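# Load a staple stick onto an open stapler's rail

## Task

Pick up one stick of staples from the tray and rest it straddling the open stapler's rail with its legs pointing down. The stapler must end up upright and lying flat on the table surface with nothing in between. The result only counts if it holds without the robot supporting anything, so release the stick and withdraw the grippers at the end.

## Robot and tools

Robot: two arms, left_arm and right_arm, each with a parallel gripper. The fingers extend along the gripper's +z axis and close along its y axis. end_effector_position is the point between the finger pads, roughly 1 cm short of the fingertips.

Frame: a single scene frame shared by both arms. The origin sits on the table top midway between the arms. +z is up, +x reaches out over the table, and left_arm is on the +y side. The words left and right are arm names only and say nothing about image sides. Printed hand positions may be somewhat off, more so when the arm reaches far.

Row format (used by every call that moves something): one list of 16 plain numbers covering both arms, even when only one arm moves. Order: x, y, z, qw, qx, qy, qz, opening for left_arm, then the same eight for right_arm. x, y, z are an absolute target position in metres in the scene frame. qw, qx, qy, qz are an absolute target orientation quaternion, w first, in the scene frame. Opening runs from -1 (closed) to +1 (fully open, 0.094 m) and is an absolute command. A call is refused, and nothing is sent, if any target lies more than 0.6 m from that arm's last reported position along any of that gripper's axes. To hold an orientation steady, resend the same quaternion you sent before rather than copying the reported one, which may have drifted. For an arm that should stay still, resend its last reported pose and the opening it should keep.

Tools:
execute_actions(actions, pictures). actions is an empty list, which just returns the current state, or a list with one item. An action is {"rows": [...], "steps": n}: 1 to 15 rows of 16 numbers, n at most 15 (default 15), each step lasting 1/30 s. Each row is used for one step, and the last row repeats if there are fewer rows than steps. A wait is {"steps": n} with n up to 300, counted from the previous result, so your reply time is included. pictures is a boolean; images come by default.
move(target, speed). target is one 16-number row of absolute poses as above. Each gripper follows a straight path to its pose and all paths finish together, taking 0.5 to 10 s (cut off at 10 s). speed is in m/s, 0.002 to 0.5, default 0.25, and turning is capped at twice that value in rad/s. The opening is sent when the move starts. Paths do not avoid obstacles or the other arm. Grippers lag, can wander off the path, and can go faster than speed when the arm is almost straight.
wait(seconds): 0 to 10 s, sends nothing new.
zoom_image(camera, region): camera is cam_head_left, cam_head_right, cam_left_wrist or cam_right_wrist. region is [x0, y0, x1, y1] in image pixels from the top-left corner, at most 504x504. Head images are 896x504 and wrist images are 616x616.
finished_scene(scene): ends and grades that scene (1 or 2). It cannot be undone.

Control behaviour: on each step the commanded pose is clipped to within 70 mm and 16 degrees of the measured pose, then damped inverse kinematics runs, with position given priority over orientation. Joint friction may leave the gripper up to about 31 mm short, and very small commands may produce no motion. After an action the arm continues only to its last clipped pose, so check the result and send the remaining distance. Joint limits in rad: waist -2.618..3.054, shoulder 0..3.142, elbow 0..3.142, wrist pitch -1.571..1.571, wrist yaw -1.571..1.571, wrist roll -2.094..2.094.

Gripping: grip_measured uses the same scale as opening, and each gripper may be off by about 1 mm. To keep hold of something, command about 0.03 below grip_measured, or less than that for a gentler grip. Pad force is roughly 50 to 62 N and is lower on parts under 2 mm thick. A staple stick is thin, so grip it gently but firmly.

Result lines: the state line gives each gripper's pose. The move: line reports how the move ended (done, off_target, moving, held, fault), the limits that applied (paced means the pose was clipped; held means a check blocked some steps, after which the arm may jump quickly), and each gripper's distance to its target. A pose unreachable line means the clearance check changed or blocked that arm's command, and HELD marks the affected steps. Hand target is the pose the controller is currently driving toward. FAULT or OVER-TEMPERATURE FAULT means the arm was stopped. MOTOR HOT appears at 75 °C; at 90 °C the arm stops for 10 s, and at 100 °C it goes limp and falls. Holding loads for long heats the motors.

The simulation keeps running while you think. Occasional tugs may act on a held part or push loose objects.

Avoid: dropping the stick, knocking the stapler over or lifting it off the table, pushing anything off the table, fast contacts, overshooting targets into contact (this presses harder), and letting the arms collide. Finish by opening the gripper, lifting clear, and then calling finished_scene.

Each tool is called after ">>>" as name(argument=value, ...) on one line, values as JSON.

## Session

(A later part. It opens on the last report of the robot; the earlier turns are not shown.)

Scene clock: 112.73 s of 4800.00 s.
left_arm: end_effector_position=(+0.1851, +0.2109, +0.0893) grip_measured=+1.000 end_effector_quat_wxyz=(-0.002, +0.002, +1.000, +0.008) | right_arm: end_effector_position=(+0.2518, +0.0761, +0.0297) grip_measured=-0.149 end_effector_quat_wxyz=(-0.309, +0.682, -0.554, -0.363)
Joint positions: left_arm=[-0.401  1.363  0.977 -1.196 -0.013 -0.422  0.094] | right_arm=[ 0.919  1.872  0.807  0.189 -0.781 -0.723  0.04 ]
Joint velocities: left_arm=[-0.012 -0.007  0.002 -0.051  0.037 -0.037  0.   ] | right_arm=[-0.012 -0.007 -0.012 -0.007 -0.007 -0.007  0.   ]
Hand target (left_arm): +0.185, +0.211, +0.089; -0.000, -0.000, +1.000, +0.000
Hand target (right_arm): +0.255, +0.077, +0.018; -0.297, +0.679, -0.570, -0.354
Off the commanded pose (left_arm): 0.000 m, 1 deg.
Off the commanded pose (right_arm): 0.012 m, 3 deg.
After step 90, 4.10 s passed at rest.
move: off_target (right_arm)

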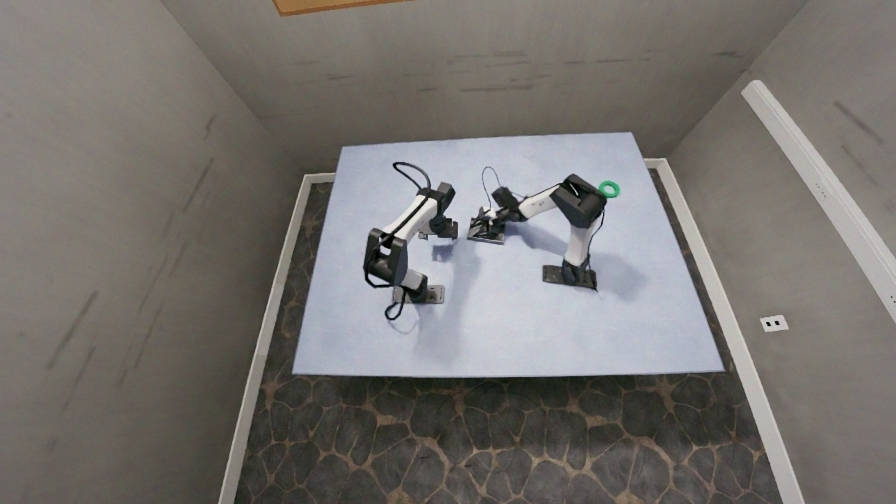

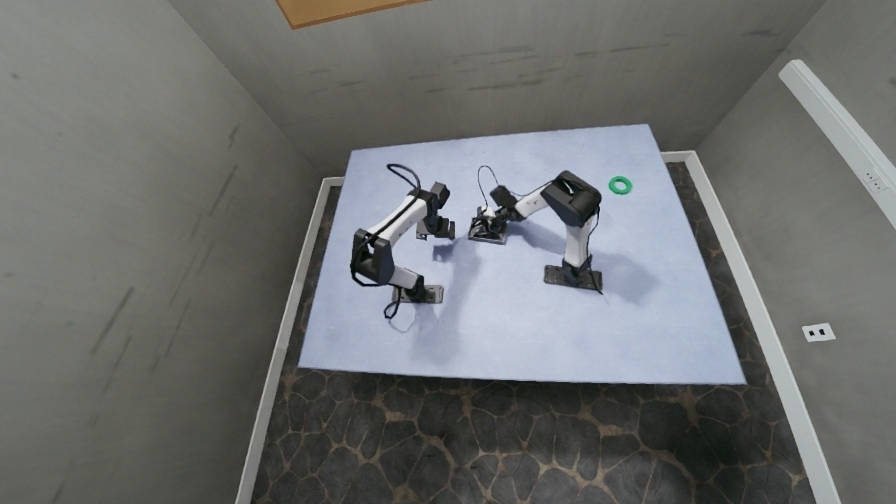

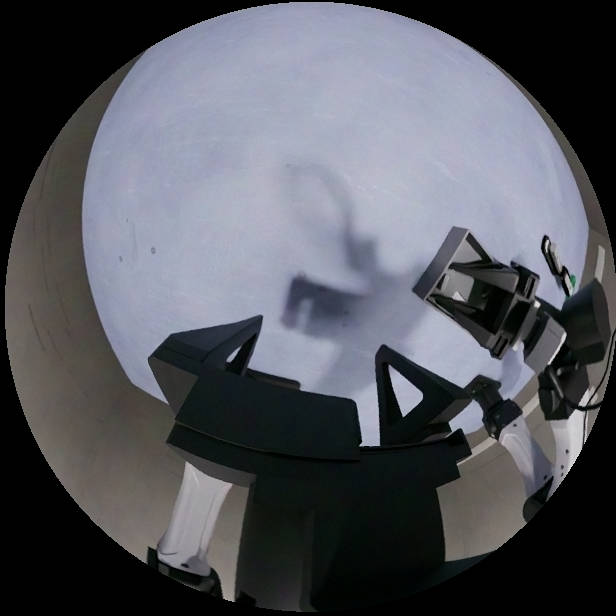

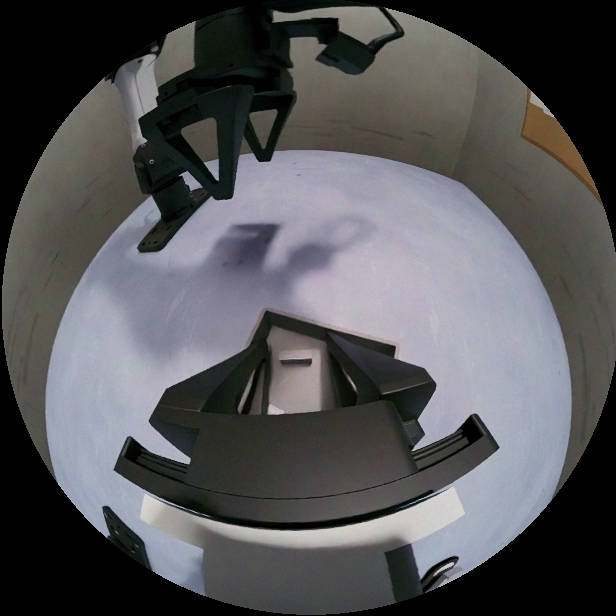

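>>> move(target=[0.185,0.211,0.089,0,0,1,0,1, 0.255,0.070,0.008,0.297,-0.679,0.570,0.354,-0.3], speed=0.02)

>>> zoom_image(camera="cam_right_wrist", region=[200, 250, 400, 420])

>>> zoom_image(camera="cam_left_wrist", region=[400, 210, 550, 360])

Scene clock: 121.57 s of 4800.00 s.
left_arm: end_effector_position=(+0.1851, +0.2109, +0.0893) grip_measured=+1.000 end_effector_quat_wxyz=(-0.002, +0.002, +1.000, +0.008) | right_arm: end_effector_position=(+0.2524, +0.0762, +0.0206) grip_measured=-0.299 end_effector_quat_wxyz=(-0.304, +0.682, -0.558, -0.363)
Joint positions: left_arm=[-0.401  1.363  0.977 -1.196 -0.012 -0.422  0.094] | right_arm=[ 0.919  1.903  0.807  0.208 -0.778 -0.723  0.033]
Joint velocities: left_arm=[-0.017  0.002  0.002  0.066 -0.022 -0.051  0.   ] | right_arm=[-0.007 -0.002  0.002 -0.007  0.051 -0.007  0.   ]
Hand target (left_arm): +0.185, +0.211, +0.089; -0.000, -0.000, +1.000, +0.000
Hand target (right_arm): +0.255, +0.070, +0.008; -0.297, +0.679, -0.570, -0.354
Off the commanded pose (left_arm): 0.000 m, 1 deg.
Off the commanded pose (right_arm): 0.014 m, 2 deg.
After step 90, 4.47 s passed at rest.
move: off_target (right_arm)

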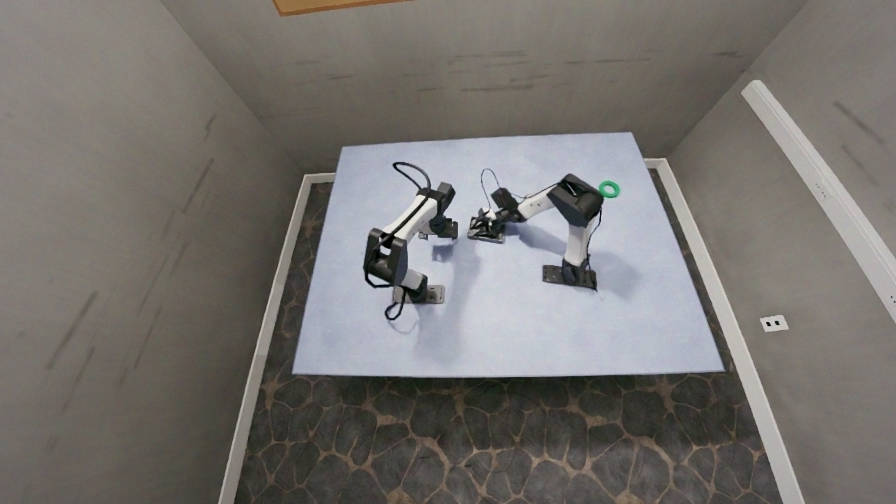

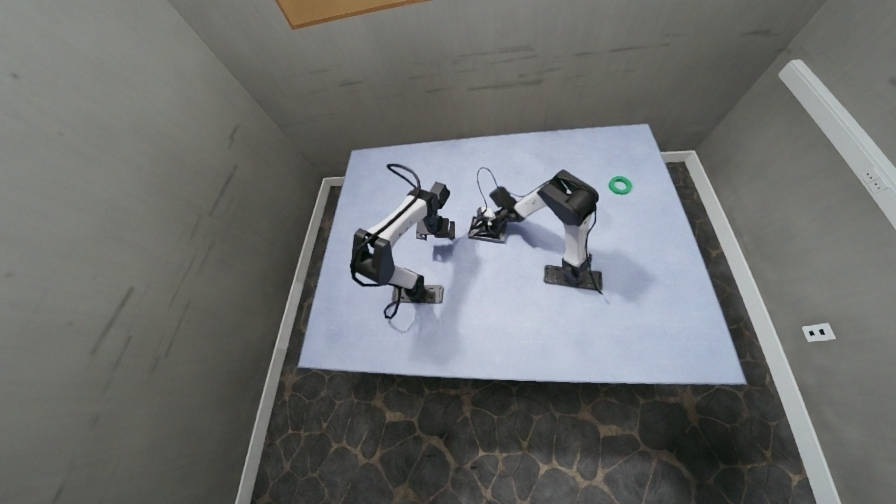

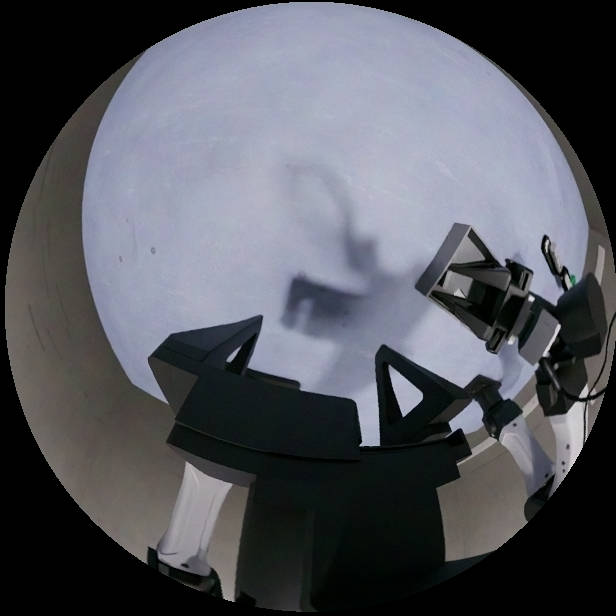

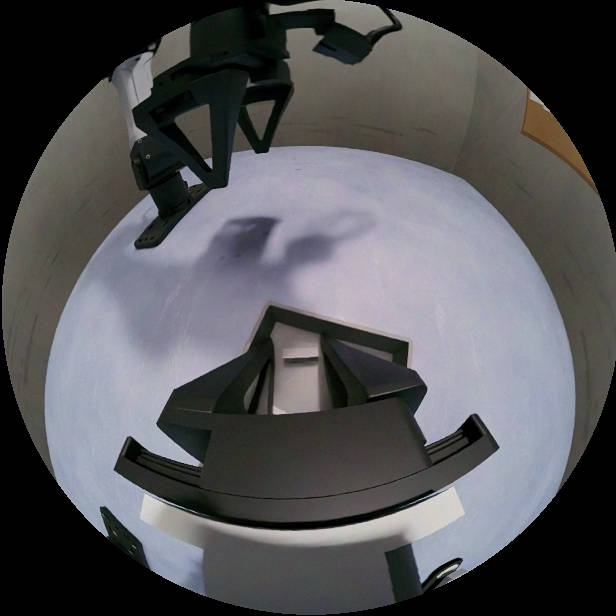

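Region (200, 250, 400, 420) of cam_right_wrist's 616x616 image, scaled by 2.520, with more detail than that image has; it fills the top 428 rows of this view, and the rest is white.

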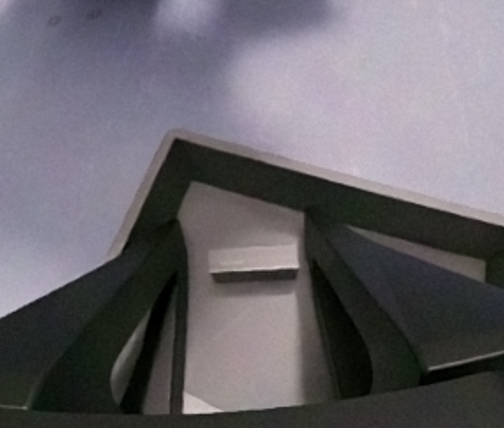

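Region (400, 210, 550, 360) of cam_left_wrist's 616x616 image, scaled by 3.360, with more detail than that image has.

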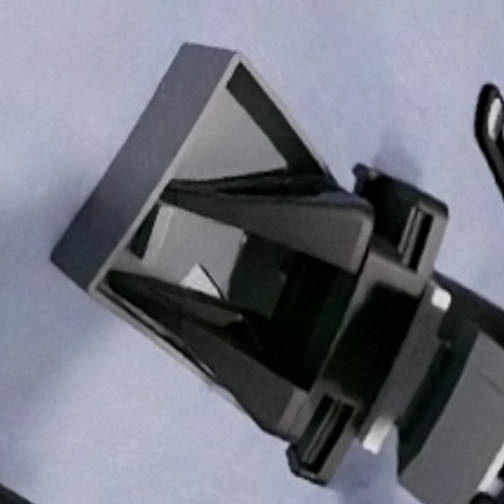

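>>> move(target=[0.185,0.211,0.089,0,0,1,0,1, 0.257,0.066,0.026,0.230,-0.715,0.600,0.274,-0.3], speed=0.05)

>>> zoom_image(camera="cam_right_wrist", region=[200, 250, 400, 420])

Scene clock: 133.50 s of 4800.00 s.
left_arm: end_effector_position=(+0.1851, +0.2109, +0.0893) grip_measured=+1.000 end_effector_quat_wxyz=(-0.002, +0.002, +1.000, +0.008) | right_arm: end_effector_position=(+0.2546, +0.0657, +0.0212) grip_measured=-0.299 end_effector_quat_wxyz=(-0.229, +0.710, -0.600, -0.289)
Joint positions: left_arm=[-0.401  1.363  0.977 -1.196 -0.012 -0.422  0.094] | right_arm=[ 0.955  1.856  0.954 -0.184 -0.603 -0.791  0.033]
Joint velocities: left_arm=[ 0.012  0.012 -0.002 -0.022 -0.066  0.022  0.   ] | right_arm=[ 0.012 -0.002  0.007  0.037  0.051 -0.051 -0.002]
Hand target (left_arm): +0.185, +0.211, +0.089; -0.000, -0.000, +1.000, +0.000
Hand target (right_arm): +0.257, +0.066, +0.026; -0.230, +0.714, -0.601, -0.275
Off the commanded pose (left_arm): 0.000 m, 1 deg.
Off the commanded pose (right_arm): 0.005 m, 2 deg.
After step 90, 6.10 s passed at rest.
move: done

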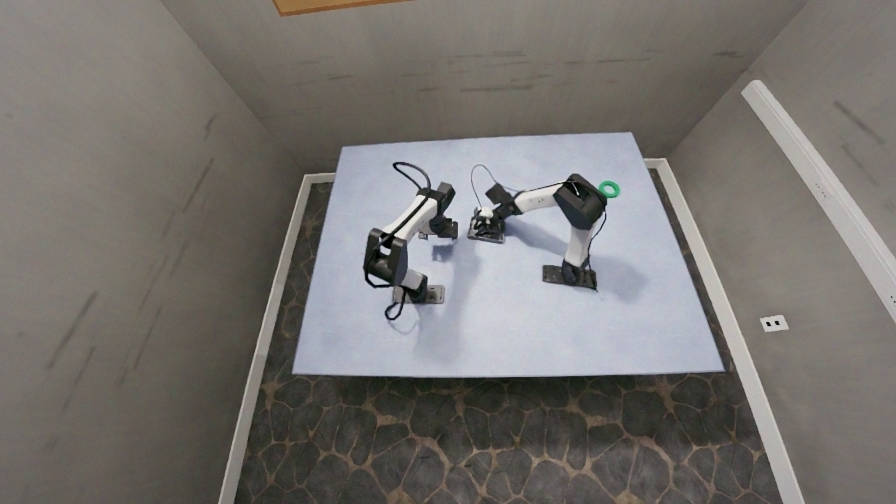

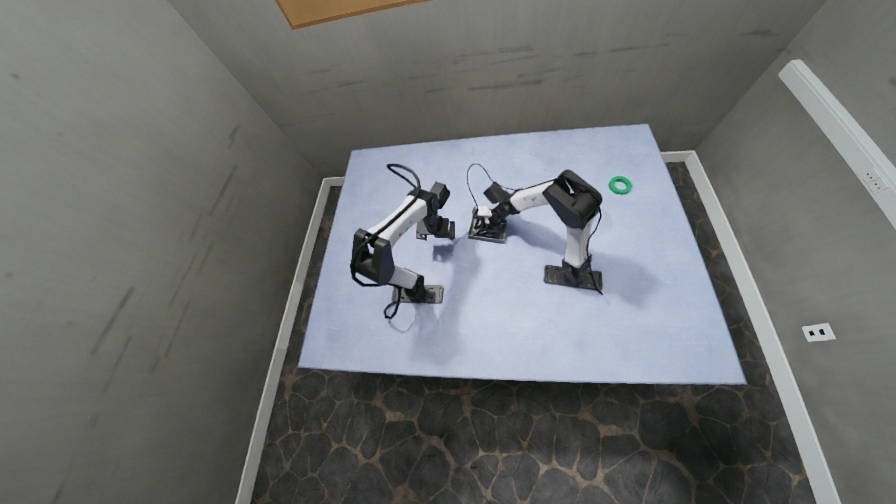

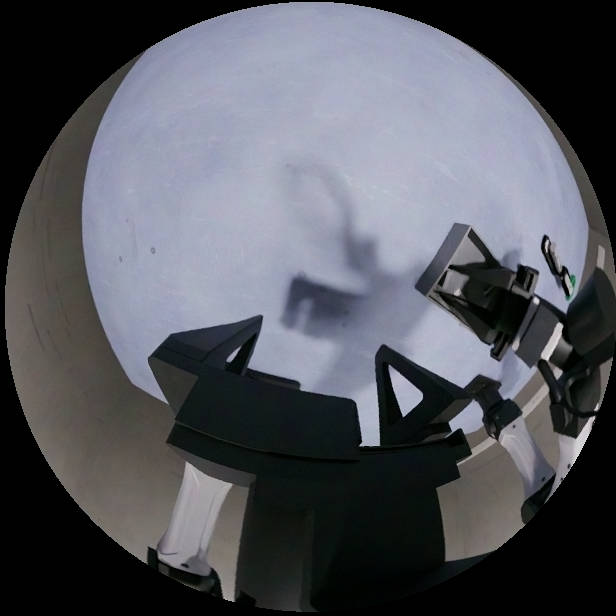

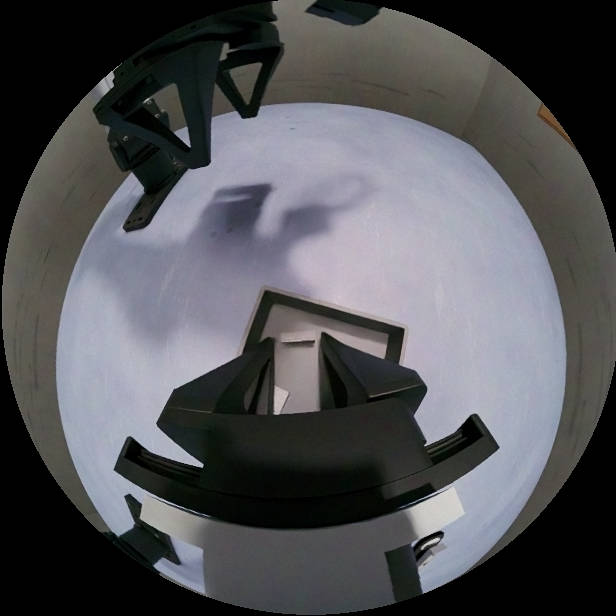

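Region (200, 250, 400, 420) of cam_right_wrist's 616x616 image, scaled by 2.520, with more detail than that image has; it fills the top 428 rows of this view, and the rest is white.

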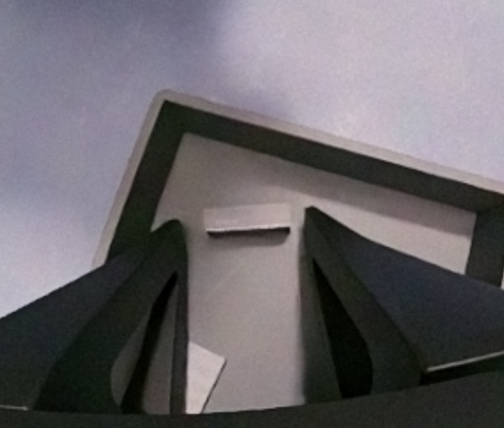

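>>> move(target=[0.185,0.211,0.089,0,0,1,0,1, 0.256,0.072,0.006,0.230,-0.715,0.600,0.274,-0.3], speed=0.02)

>>> zoom_image(camera="cam_right_wrist", region=[200, 250, 400, 420])

>>> zoom_image(camera="cam_left_wrist", region=[400, 210, 550, 360])

Scene clock: 141.43 s of 4800.00 s.
left_arm: end_effector_position=(+0.1851, +0.2109, +0.0893) grip_measured=+1.000 end_effector_quat_wxyz=(-0.002, +0.002, +1.000, +0.008) | right_arm: end_effector_position=(+0.2582, +0.0736, +0.0207) grip_measured=-0.299 end_effector_quat_wxyz=(-0.246, +0.714, -0.592, -0.284)
Joint positions: left_arm=[-0.401  1.363  0.977 -1.196 -0.012 -0.422  0.094] | right_arm=[ 0.966  1.869  0.954 -0.131 -0.592 -0.789  0.033]
Joint velocities: left_arm=[-0.002  0.012  0.007 -0.022  0.022  0.051  0.   ] | right_arm=[ 0.017 -0.022 -0.027  0.081 -0.022 -0.022 -0.001]
Hand target (left_arm): +0.185, +0.211, +0.089; -0.000, -0.000, +1.000, +0.000
Hand target (right_arm): +0.256, +0.072, +0.006; -0.230, +0.715, -0.600, -0.274
Off the commanded pose (left_arm): 0.000 m, 1 deg.
Off the commanded pose (right_arm): 0.015 m, 2 deg.
After step 90, 3.87 s passed at rest.
move: off_target (right_arm)

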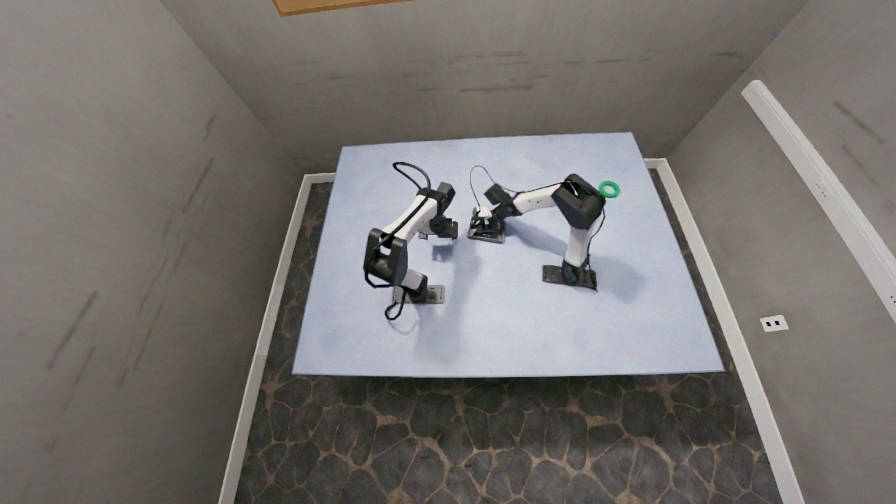

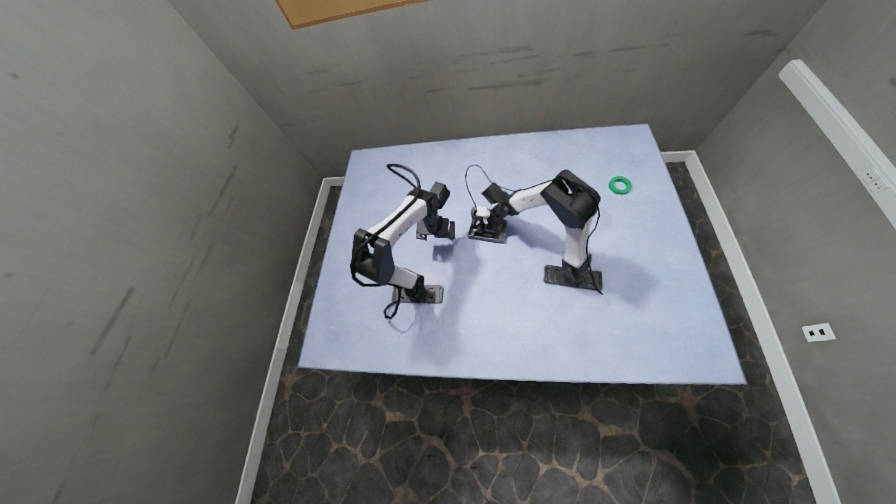

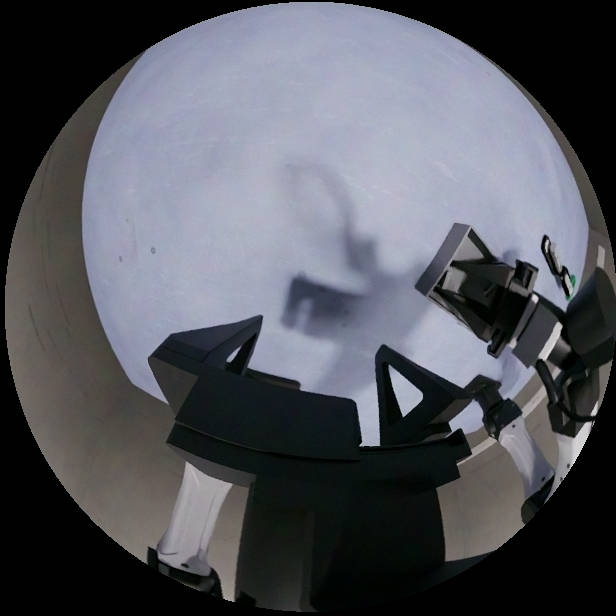

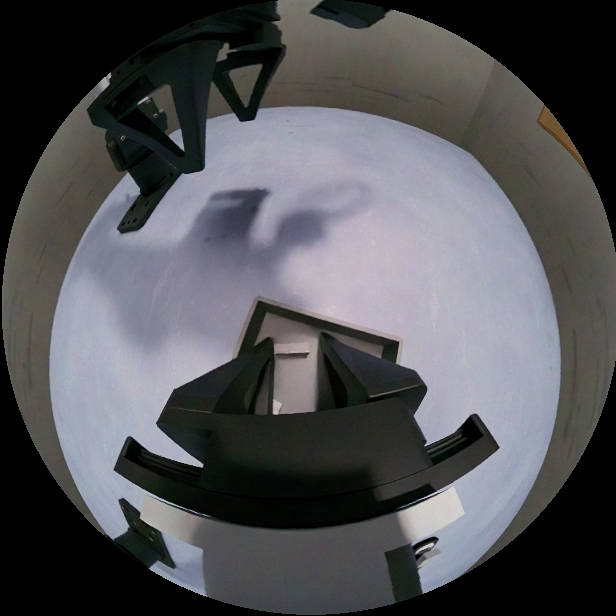

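Region (200, 250, 400, 420) of cam_right_wrist's 616x616 image, scaled by 2.520, with more detail than that image has; it fills the top 428 rows of this view, and the rest is white.

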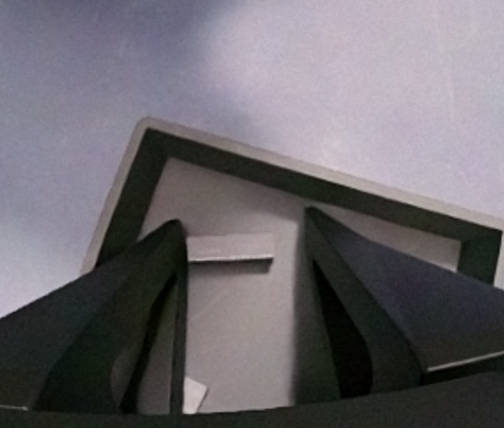

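Region (400, 210, 550, 360) of cam_left_wrist's 616x616 image, scaled by 3.360, with more detail than that image has.

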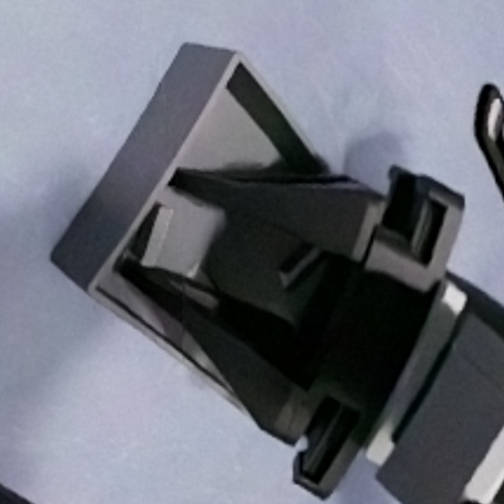

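>>> execute_actions(actions=[{"rows":[[0.185,0.211,0.089,0,0,1,0,1, 0.253,0.069,0.004,0.230,-0.715,0.600,0.274,-0.22],[0.185,0.211,0.089,0,0,1,0,1, 0.252,0.068,0.003,0.230,-0.715,0.600,0.274,-0.22],[0.185,0.211,0.089,0,0,1,0,1, 0.252,0.068,0.002,0.230,-0.715,0.600,0.274,-0.22],[0.185,0.211,0.089,0,0,1,0,1, 0.252,0.068,0.000,0.230,-0.715,0.600,0.274,-0.22],[0.185,0.211,0.089,0,0,1,0,1, 0.252,0.068,-0.002,0.230,-0.715,0.600,0.274,-0.22]]}])

>>> zoom_image(camera="cam_right_wrist", region=[200, 250, 400, 420])

Scene clock: 151.60 s of 4800.00 s.
left_arm: end_effector_position=(+0.1851, +0.2109, +0.0893) grip_measured=+1.000 end_effector_quat_wxyz=(-0.002, +0.002, +1.000, +0.008) | right_arm: end_effector_position=(+0.2605, +0.0756, +0.0211) grip_measured=-0.221 end_effector_quat_wxyz=(-0.257, +0.713, -0.588, -0.282)
Joint positions: left_arm=[-0.401  1.363  0.977 -1.196 -0.012 -0.422  0.094] | right_arm=[ 0.966  1.87   0.944 -0.096 -0.59  -0.787  0.037]
Joint velocities: left_arm=[-0.007 -0.007  0.002  0.022 -0.022  0.081  0.   ] | right_arm=[-0.007  0.012  0.002  0.051 -0.066 -0.007 -0.001]
Hand target (left_arm): +0.185, +0.211, +0.089; -0.000, -0.000, +1.000, +0.000
Hand target (right_arm): +0.252, +0.067, -0.001; -0.230, +0.715, -0.600, -0.274
Off the commanded pose (left_arm): 0.000 m, 1 deg.
Off the commanded pose (right_arm): 0.026 m, 3 deg.
Steps of this call (steps 1 to 90: nothing new was sent; then 6.67 s passed at rest; steps 91 to 105: all 15 steps of this action). Readings (end_effector_position):
91: left_arm (+0.1851, +0.2109, +0.0893) | right_arm (+0.2587, +0.0741, +0.0209)
92: left_arm (+0.1851, +0.2109, +0.0893) | right_arm (+0.2593, +0.0745, +0.0212)
94: left_arm (+0.1851, +0.2109, +0.0893) | right_arm (+0.2598, +0.0748, +0.0212)
98: left_arm (+0.1851, +0.2109, +0.0893) | right_arm (+0.2602, +0.0753, +0.0211)
105: the state above

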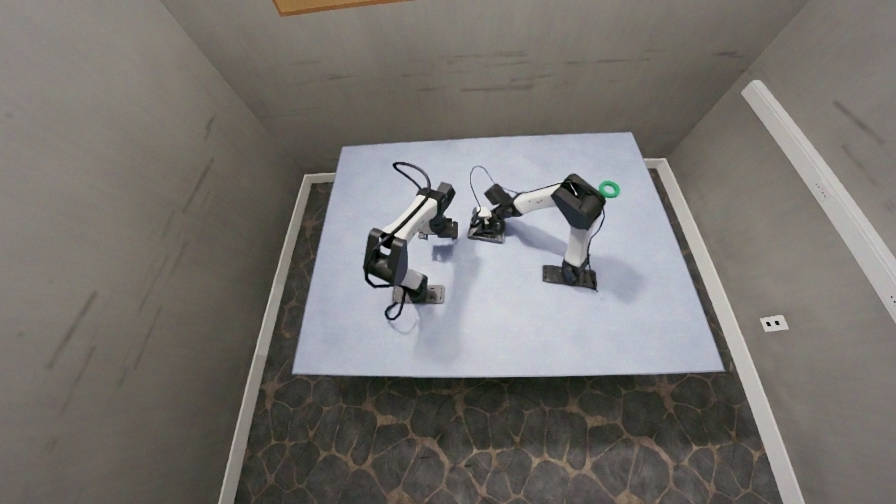

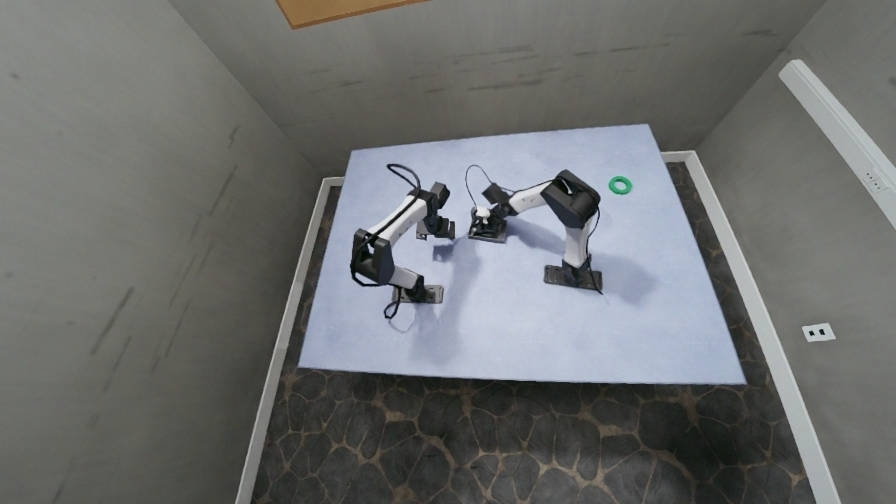

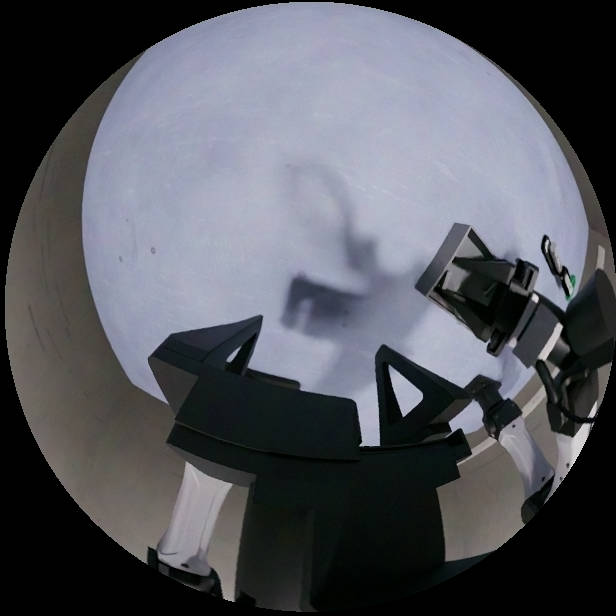

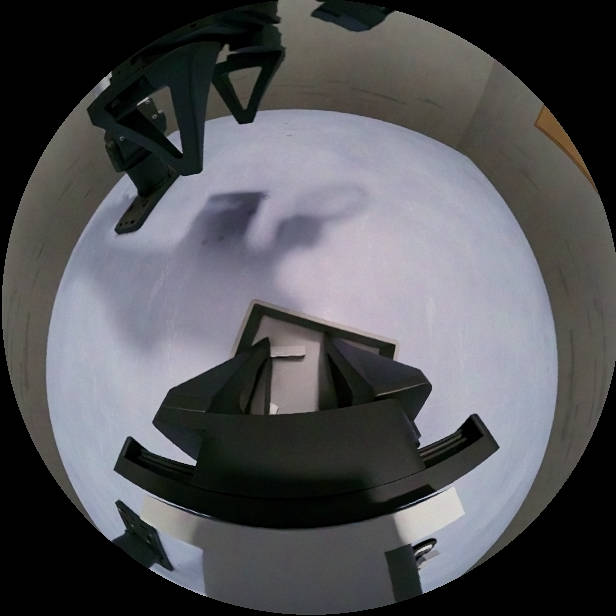

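Region (200, 250, 400, 420) of cam_right_wrist's 616x616 image, scaled by 2.520, with more detail than that image has; it fills the top 428 rows of this view, and the rest is white.

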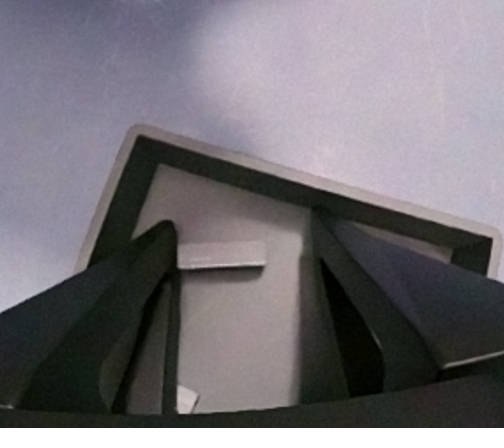

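>>> move(target=[0.185,0.211,0.089,0,0,1,0,1, 0.257,0.072,0.019,0.240,-0.714,0.594,0.282,-0.3], speed=0.02)

>>> move(target=[0.185,0.211,0.089,0,0,1,0,1, 0.257,0.072,0.019,0.240,-0.714,0.594,0.282,-0.56], speed=0.02)

>>> zoom_image(camera="cam_right_wrist", region=[200, 250, 400, 420])

Scene clock: 161.87 s of 4800.00 s.
left_arm: end_effector_position=(+0.1851, +0.2109, +0.0893) grip_measured=+1.000 end_effector_quat_wxyz=(-0.002, +0.002, +1.000, +0.008) | right_arm: end_effector_position=(+0.2593, +0.0753, +0.0209) grip_measured=-0.299 end_effector_quat_wxyz=(-0.254, +0.713, -0.588, -0.284)
Joint positions: left_arm=[-0.401  1.363  0.977 -1.196 -0.012 -0.422  0.094] | right_arm=[ 0.966  1.87   0.944 -0.101 -0.594 -0.787  0.033]
Joint velocities: left_arm=[-0.012  0.007 -0.002 -0.022 -0.051 -0.007  0.   ] | right_arm=[-0.027  0.002 -0.027 -0.051 -0.037  0.022 -0.001]
Hand target (left_arm): +0.185, +0.211, +0.089; -0.000, -0.000, +1.000, +0.000
Hand target (right_arm): +0.257, +0.072, +0.019; -0.241, +0.714, -0.594, -0.282
Off the commanded pose (left_arm): 0.000 m, 1 deg.
Off the commanded pose (right_arm): 0.004 m, 2 deg.
After step 90, 6.17 s passed at rest.
move: done

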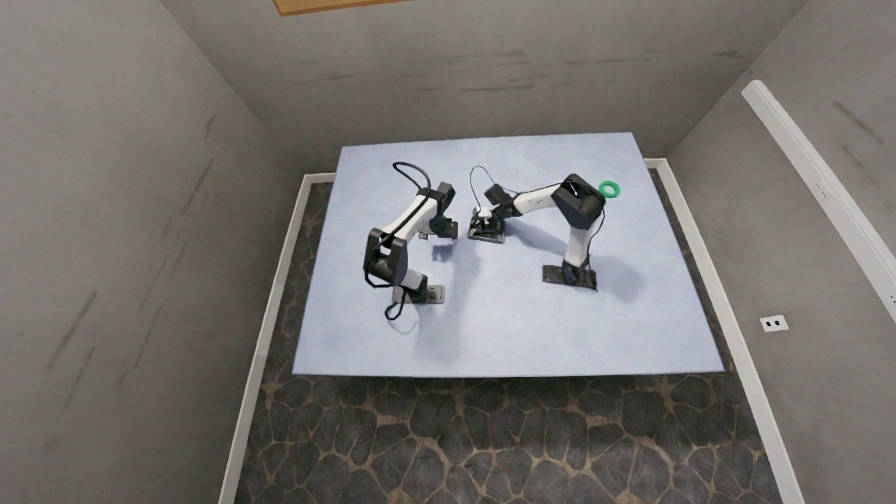

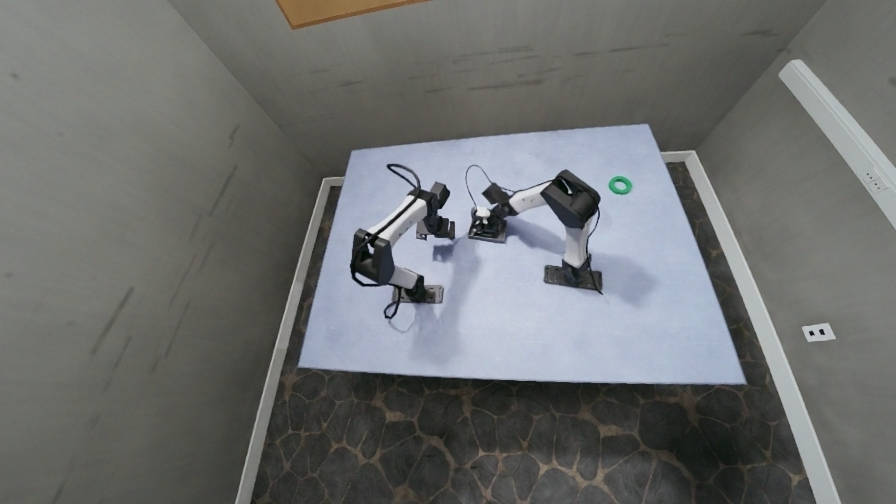

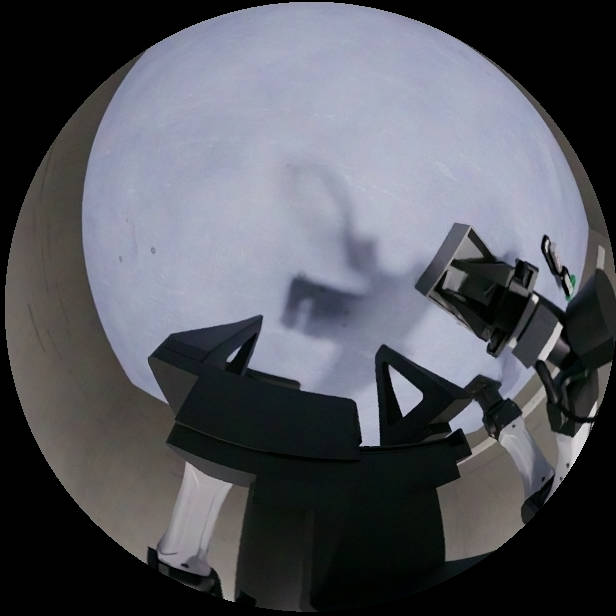

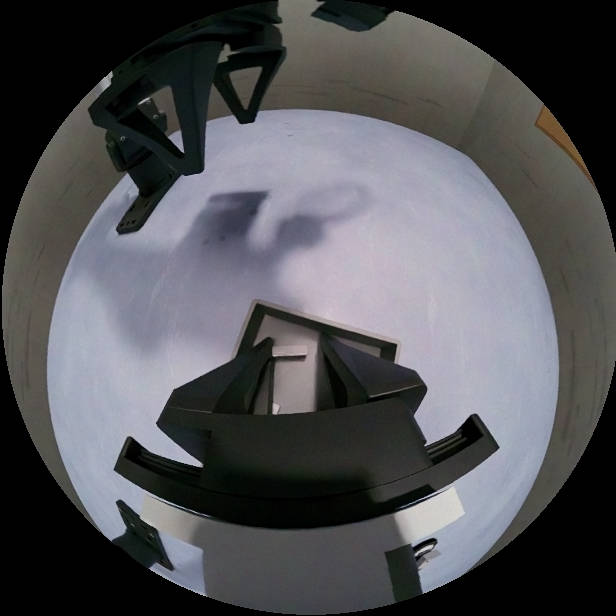

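Scene clock: 162.87 s of 4800.00 s.
left_arm: end_effector_position=(+0.1851, +0.2109, +0.0893) grip_measured=+1.000 end_effector_quat_wxyz=(-0.002, +0.002, +1.000, +0.008) | right_arm: end_effector_position=(+0.2582, +0.0750, +0.0208) grip_measured=-0.554 end_effector_quat_wxyz=(-0.252, +0.713, -0.588, -0.286)
Joint positions: left_arm=[-0.401  1.363  0.977 -1.196 -0.012 -0.422  0.094] | right_arm=[ 0.966  1.87   0.944 -0.105 -0.599 -0.787  0.021]
Joint velocities: left_arm=[ 0.007 -0.002 -0.007 -0.007  0.051 -0.037  0.   ] | right_arm=[-0.007 -0.007 -0.022  0.022 -0.051 -0.051 -0.   ]
Hand target (left_arm): +0.185, +0.211, +0.089; -0.000, -0.000, +1.000, +0.000
Hand target (right_arm): +0.257, +0.072, +0.019; -0.240, +0.714, -0.594, -0.282
Off the commanded pose (left_arm): 0.000 m, 1 deg.
Off the commanded pose (right_arm): 0.004 m, 2 deg.
move: done

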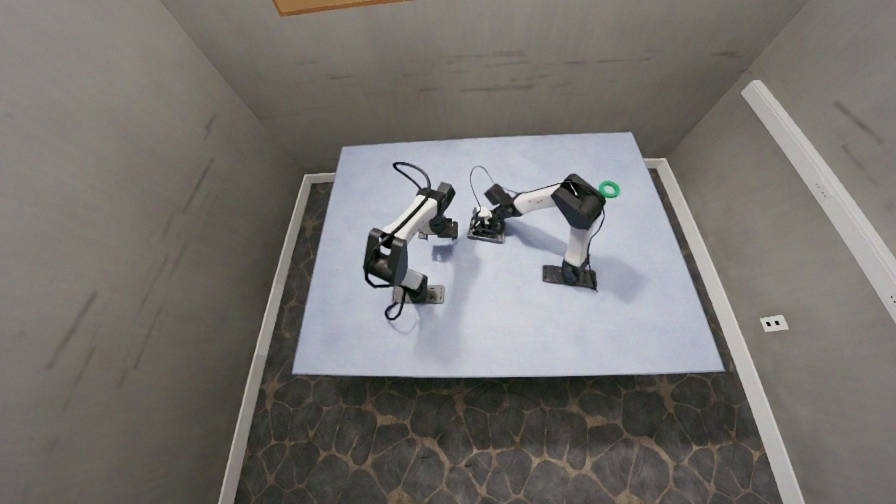

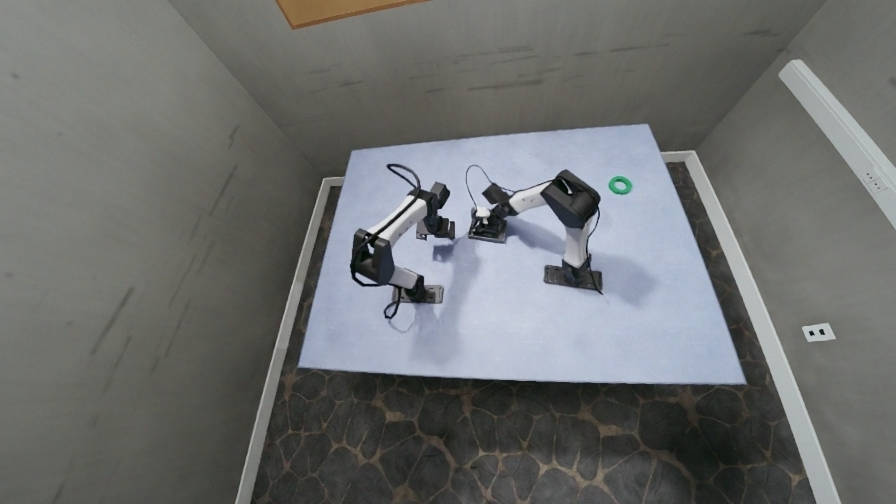

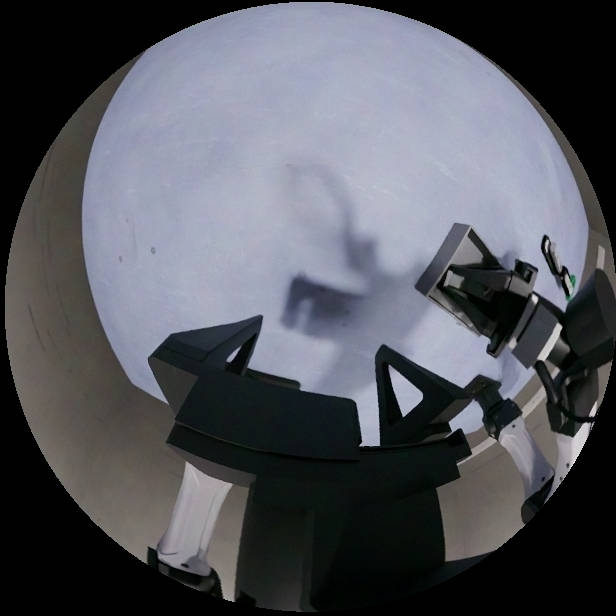

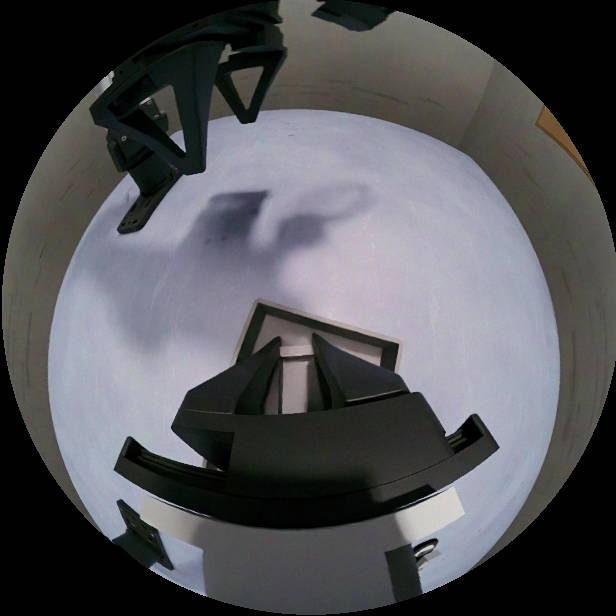

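Region (200, 250, 400, 420) of cam_right_wrist's 616x616 image, scaled by 2.520, with more detail than that image has; it fills the top 428 rows of this view, and the rest is white.

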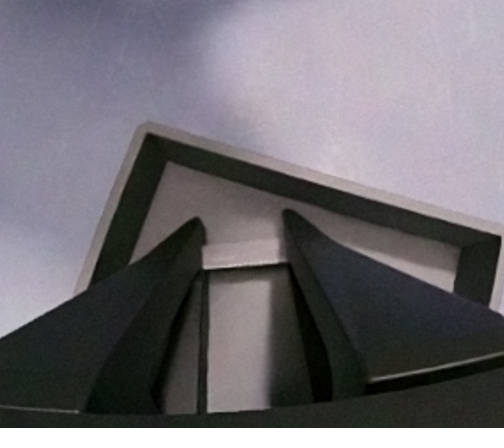

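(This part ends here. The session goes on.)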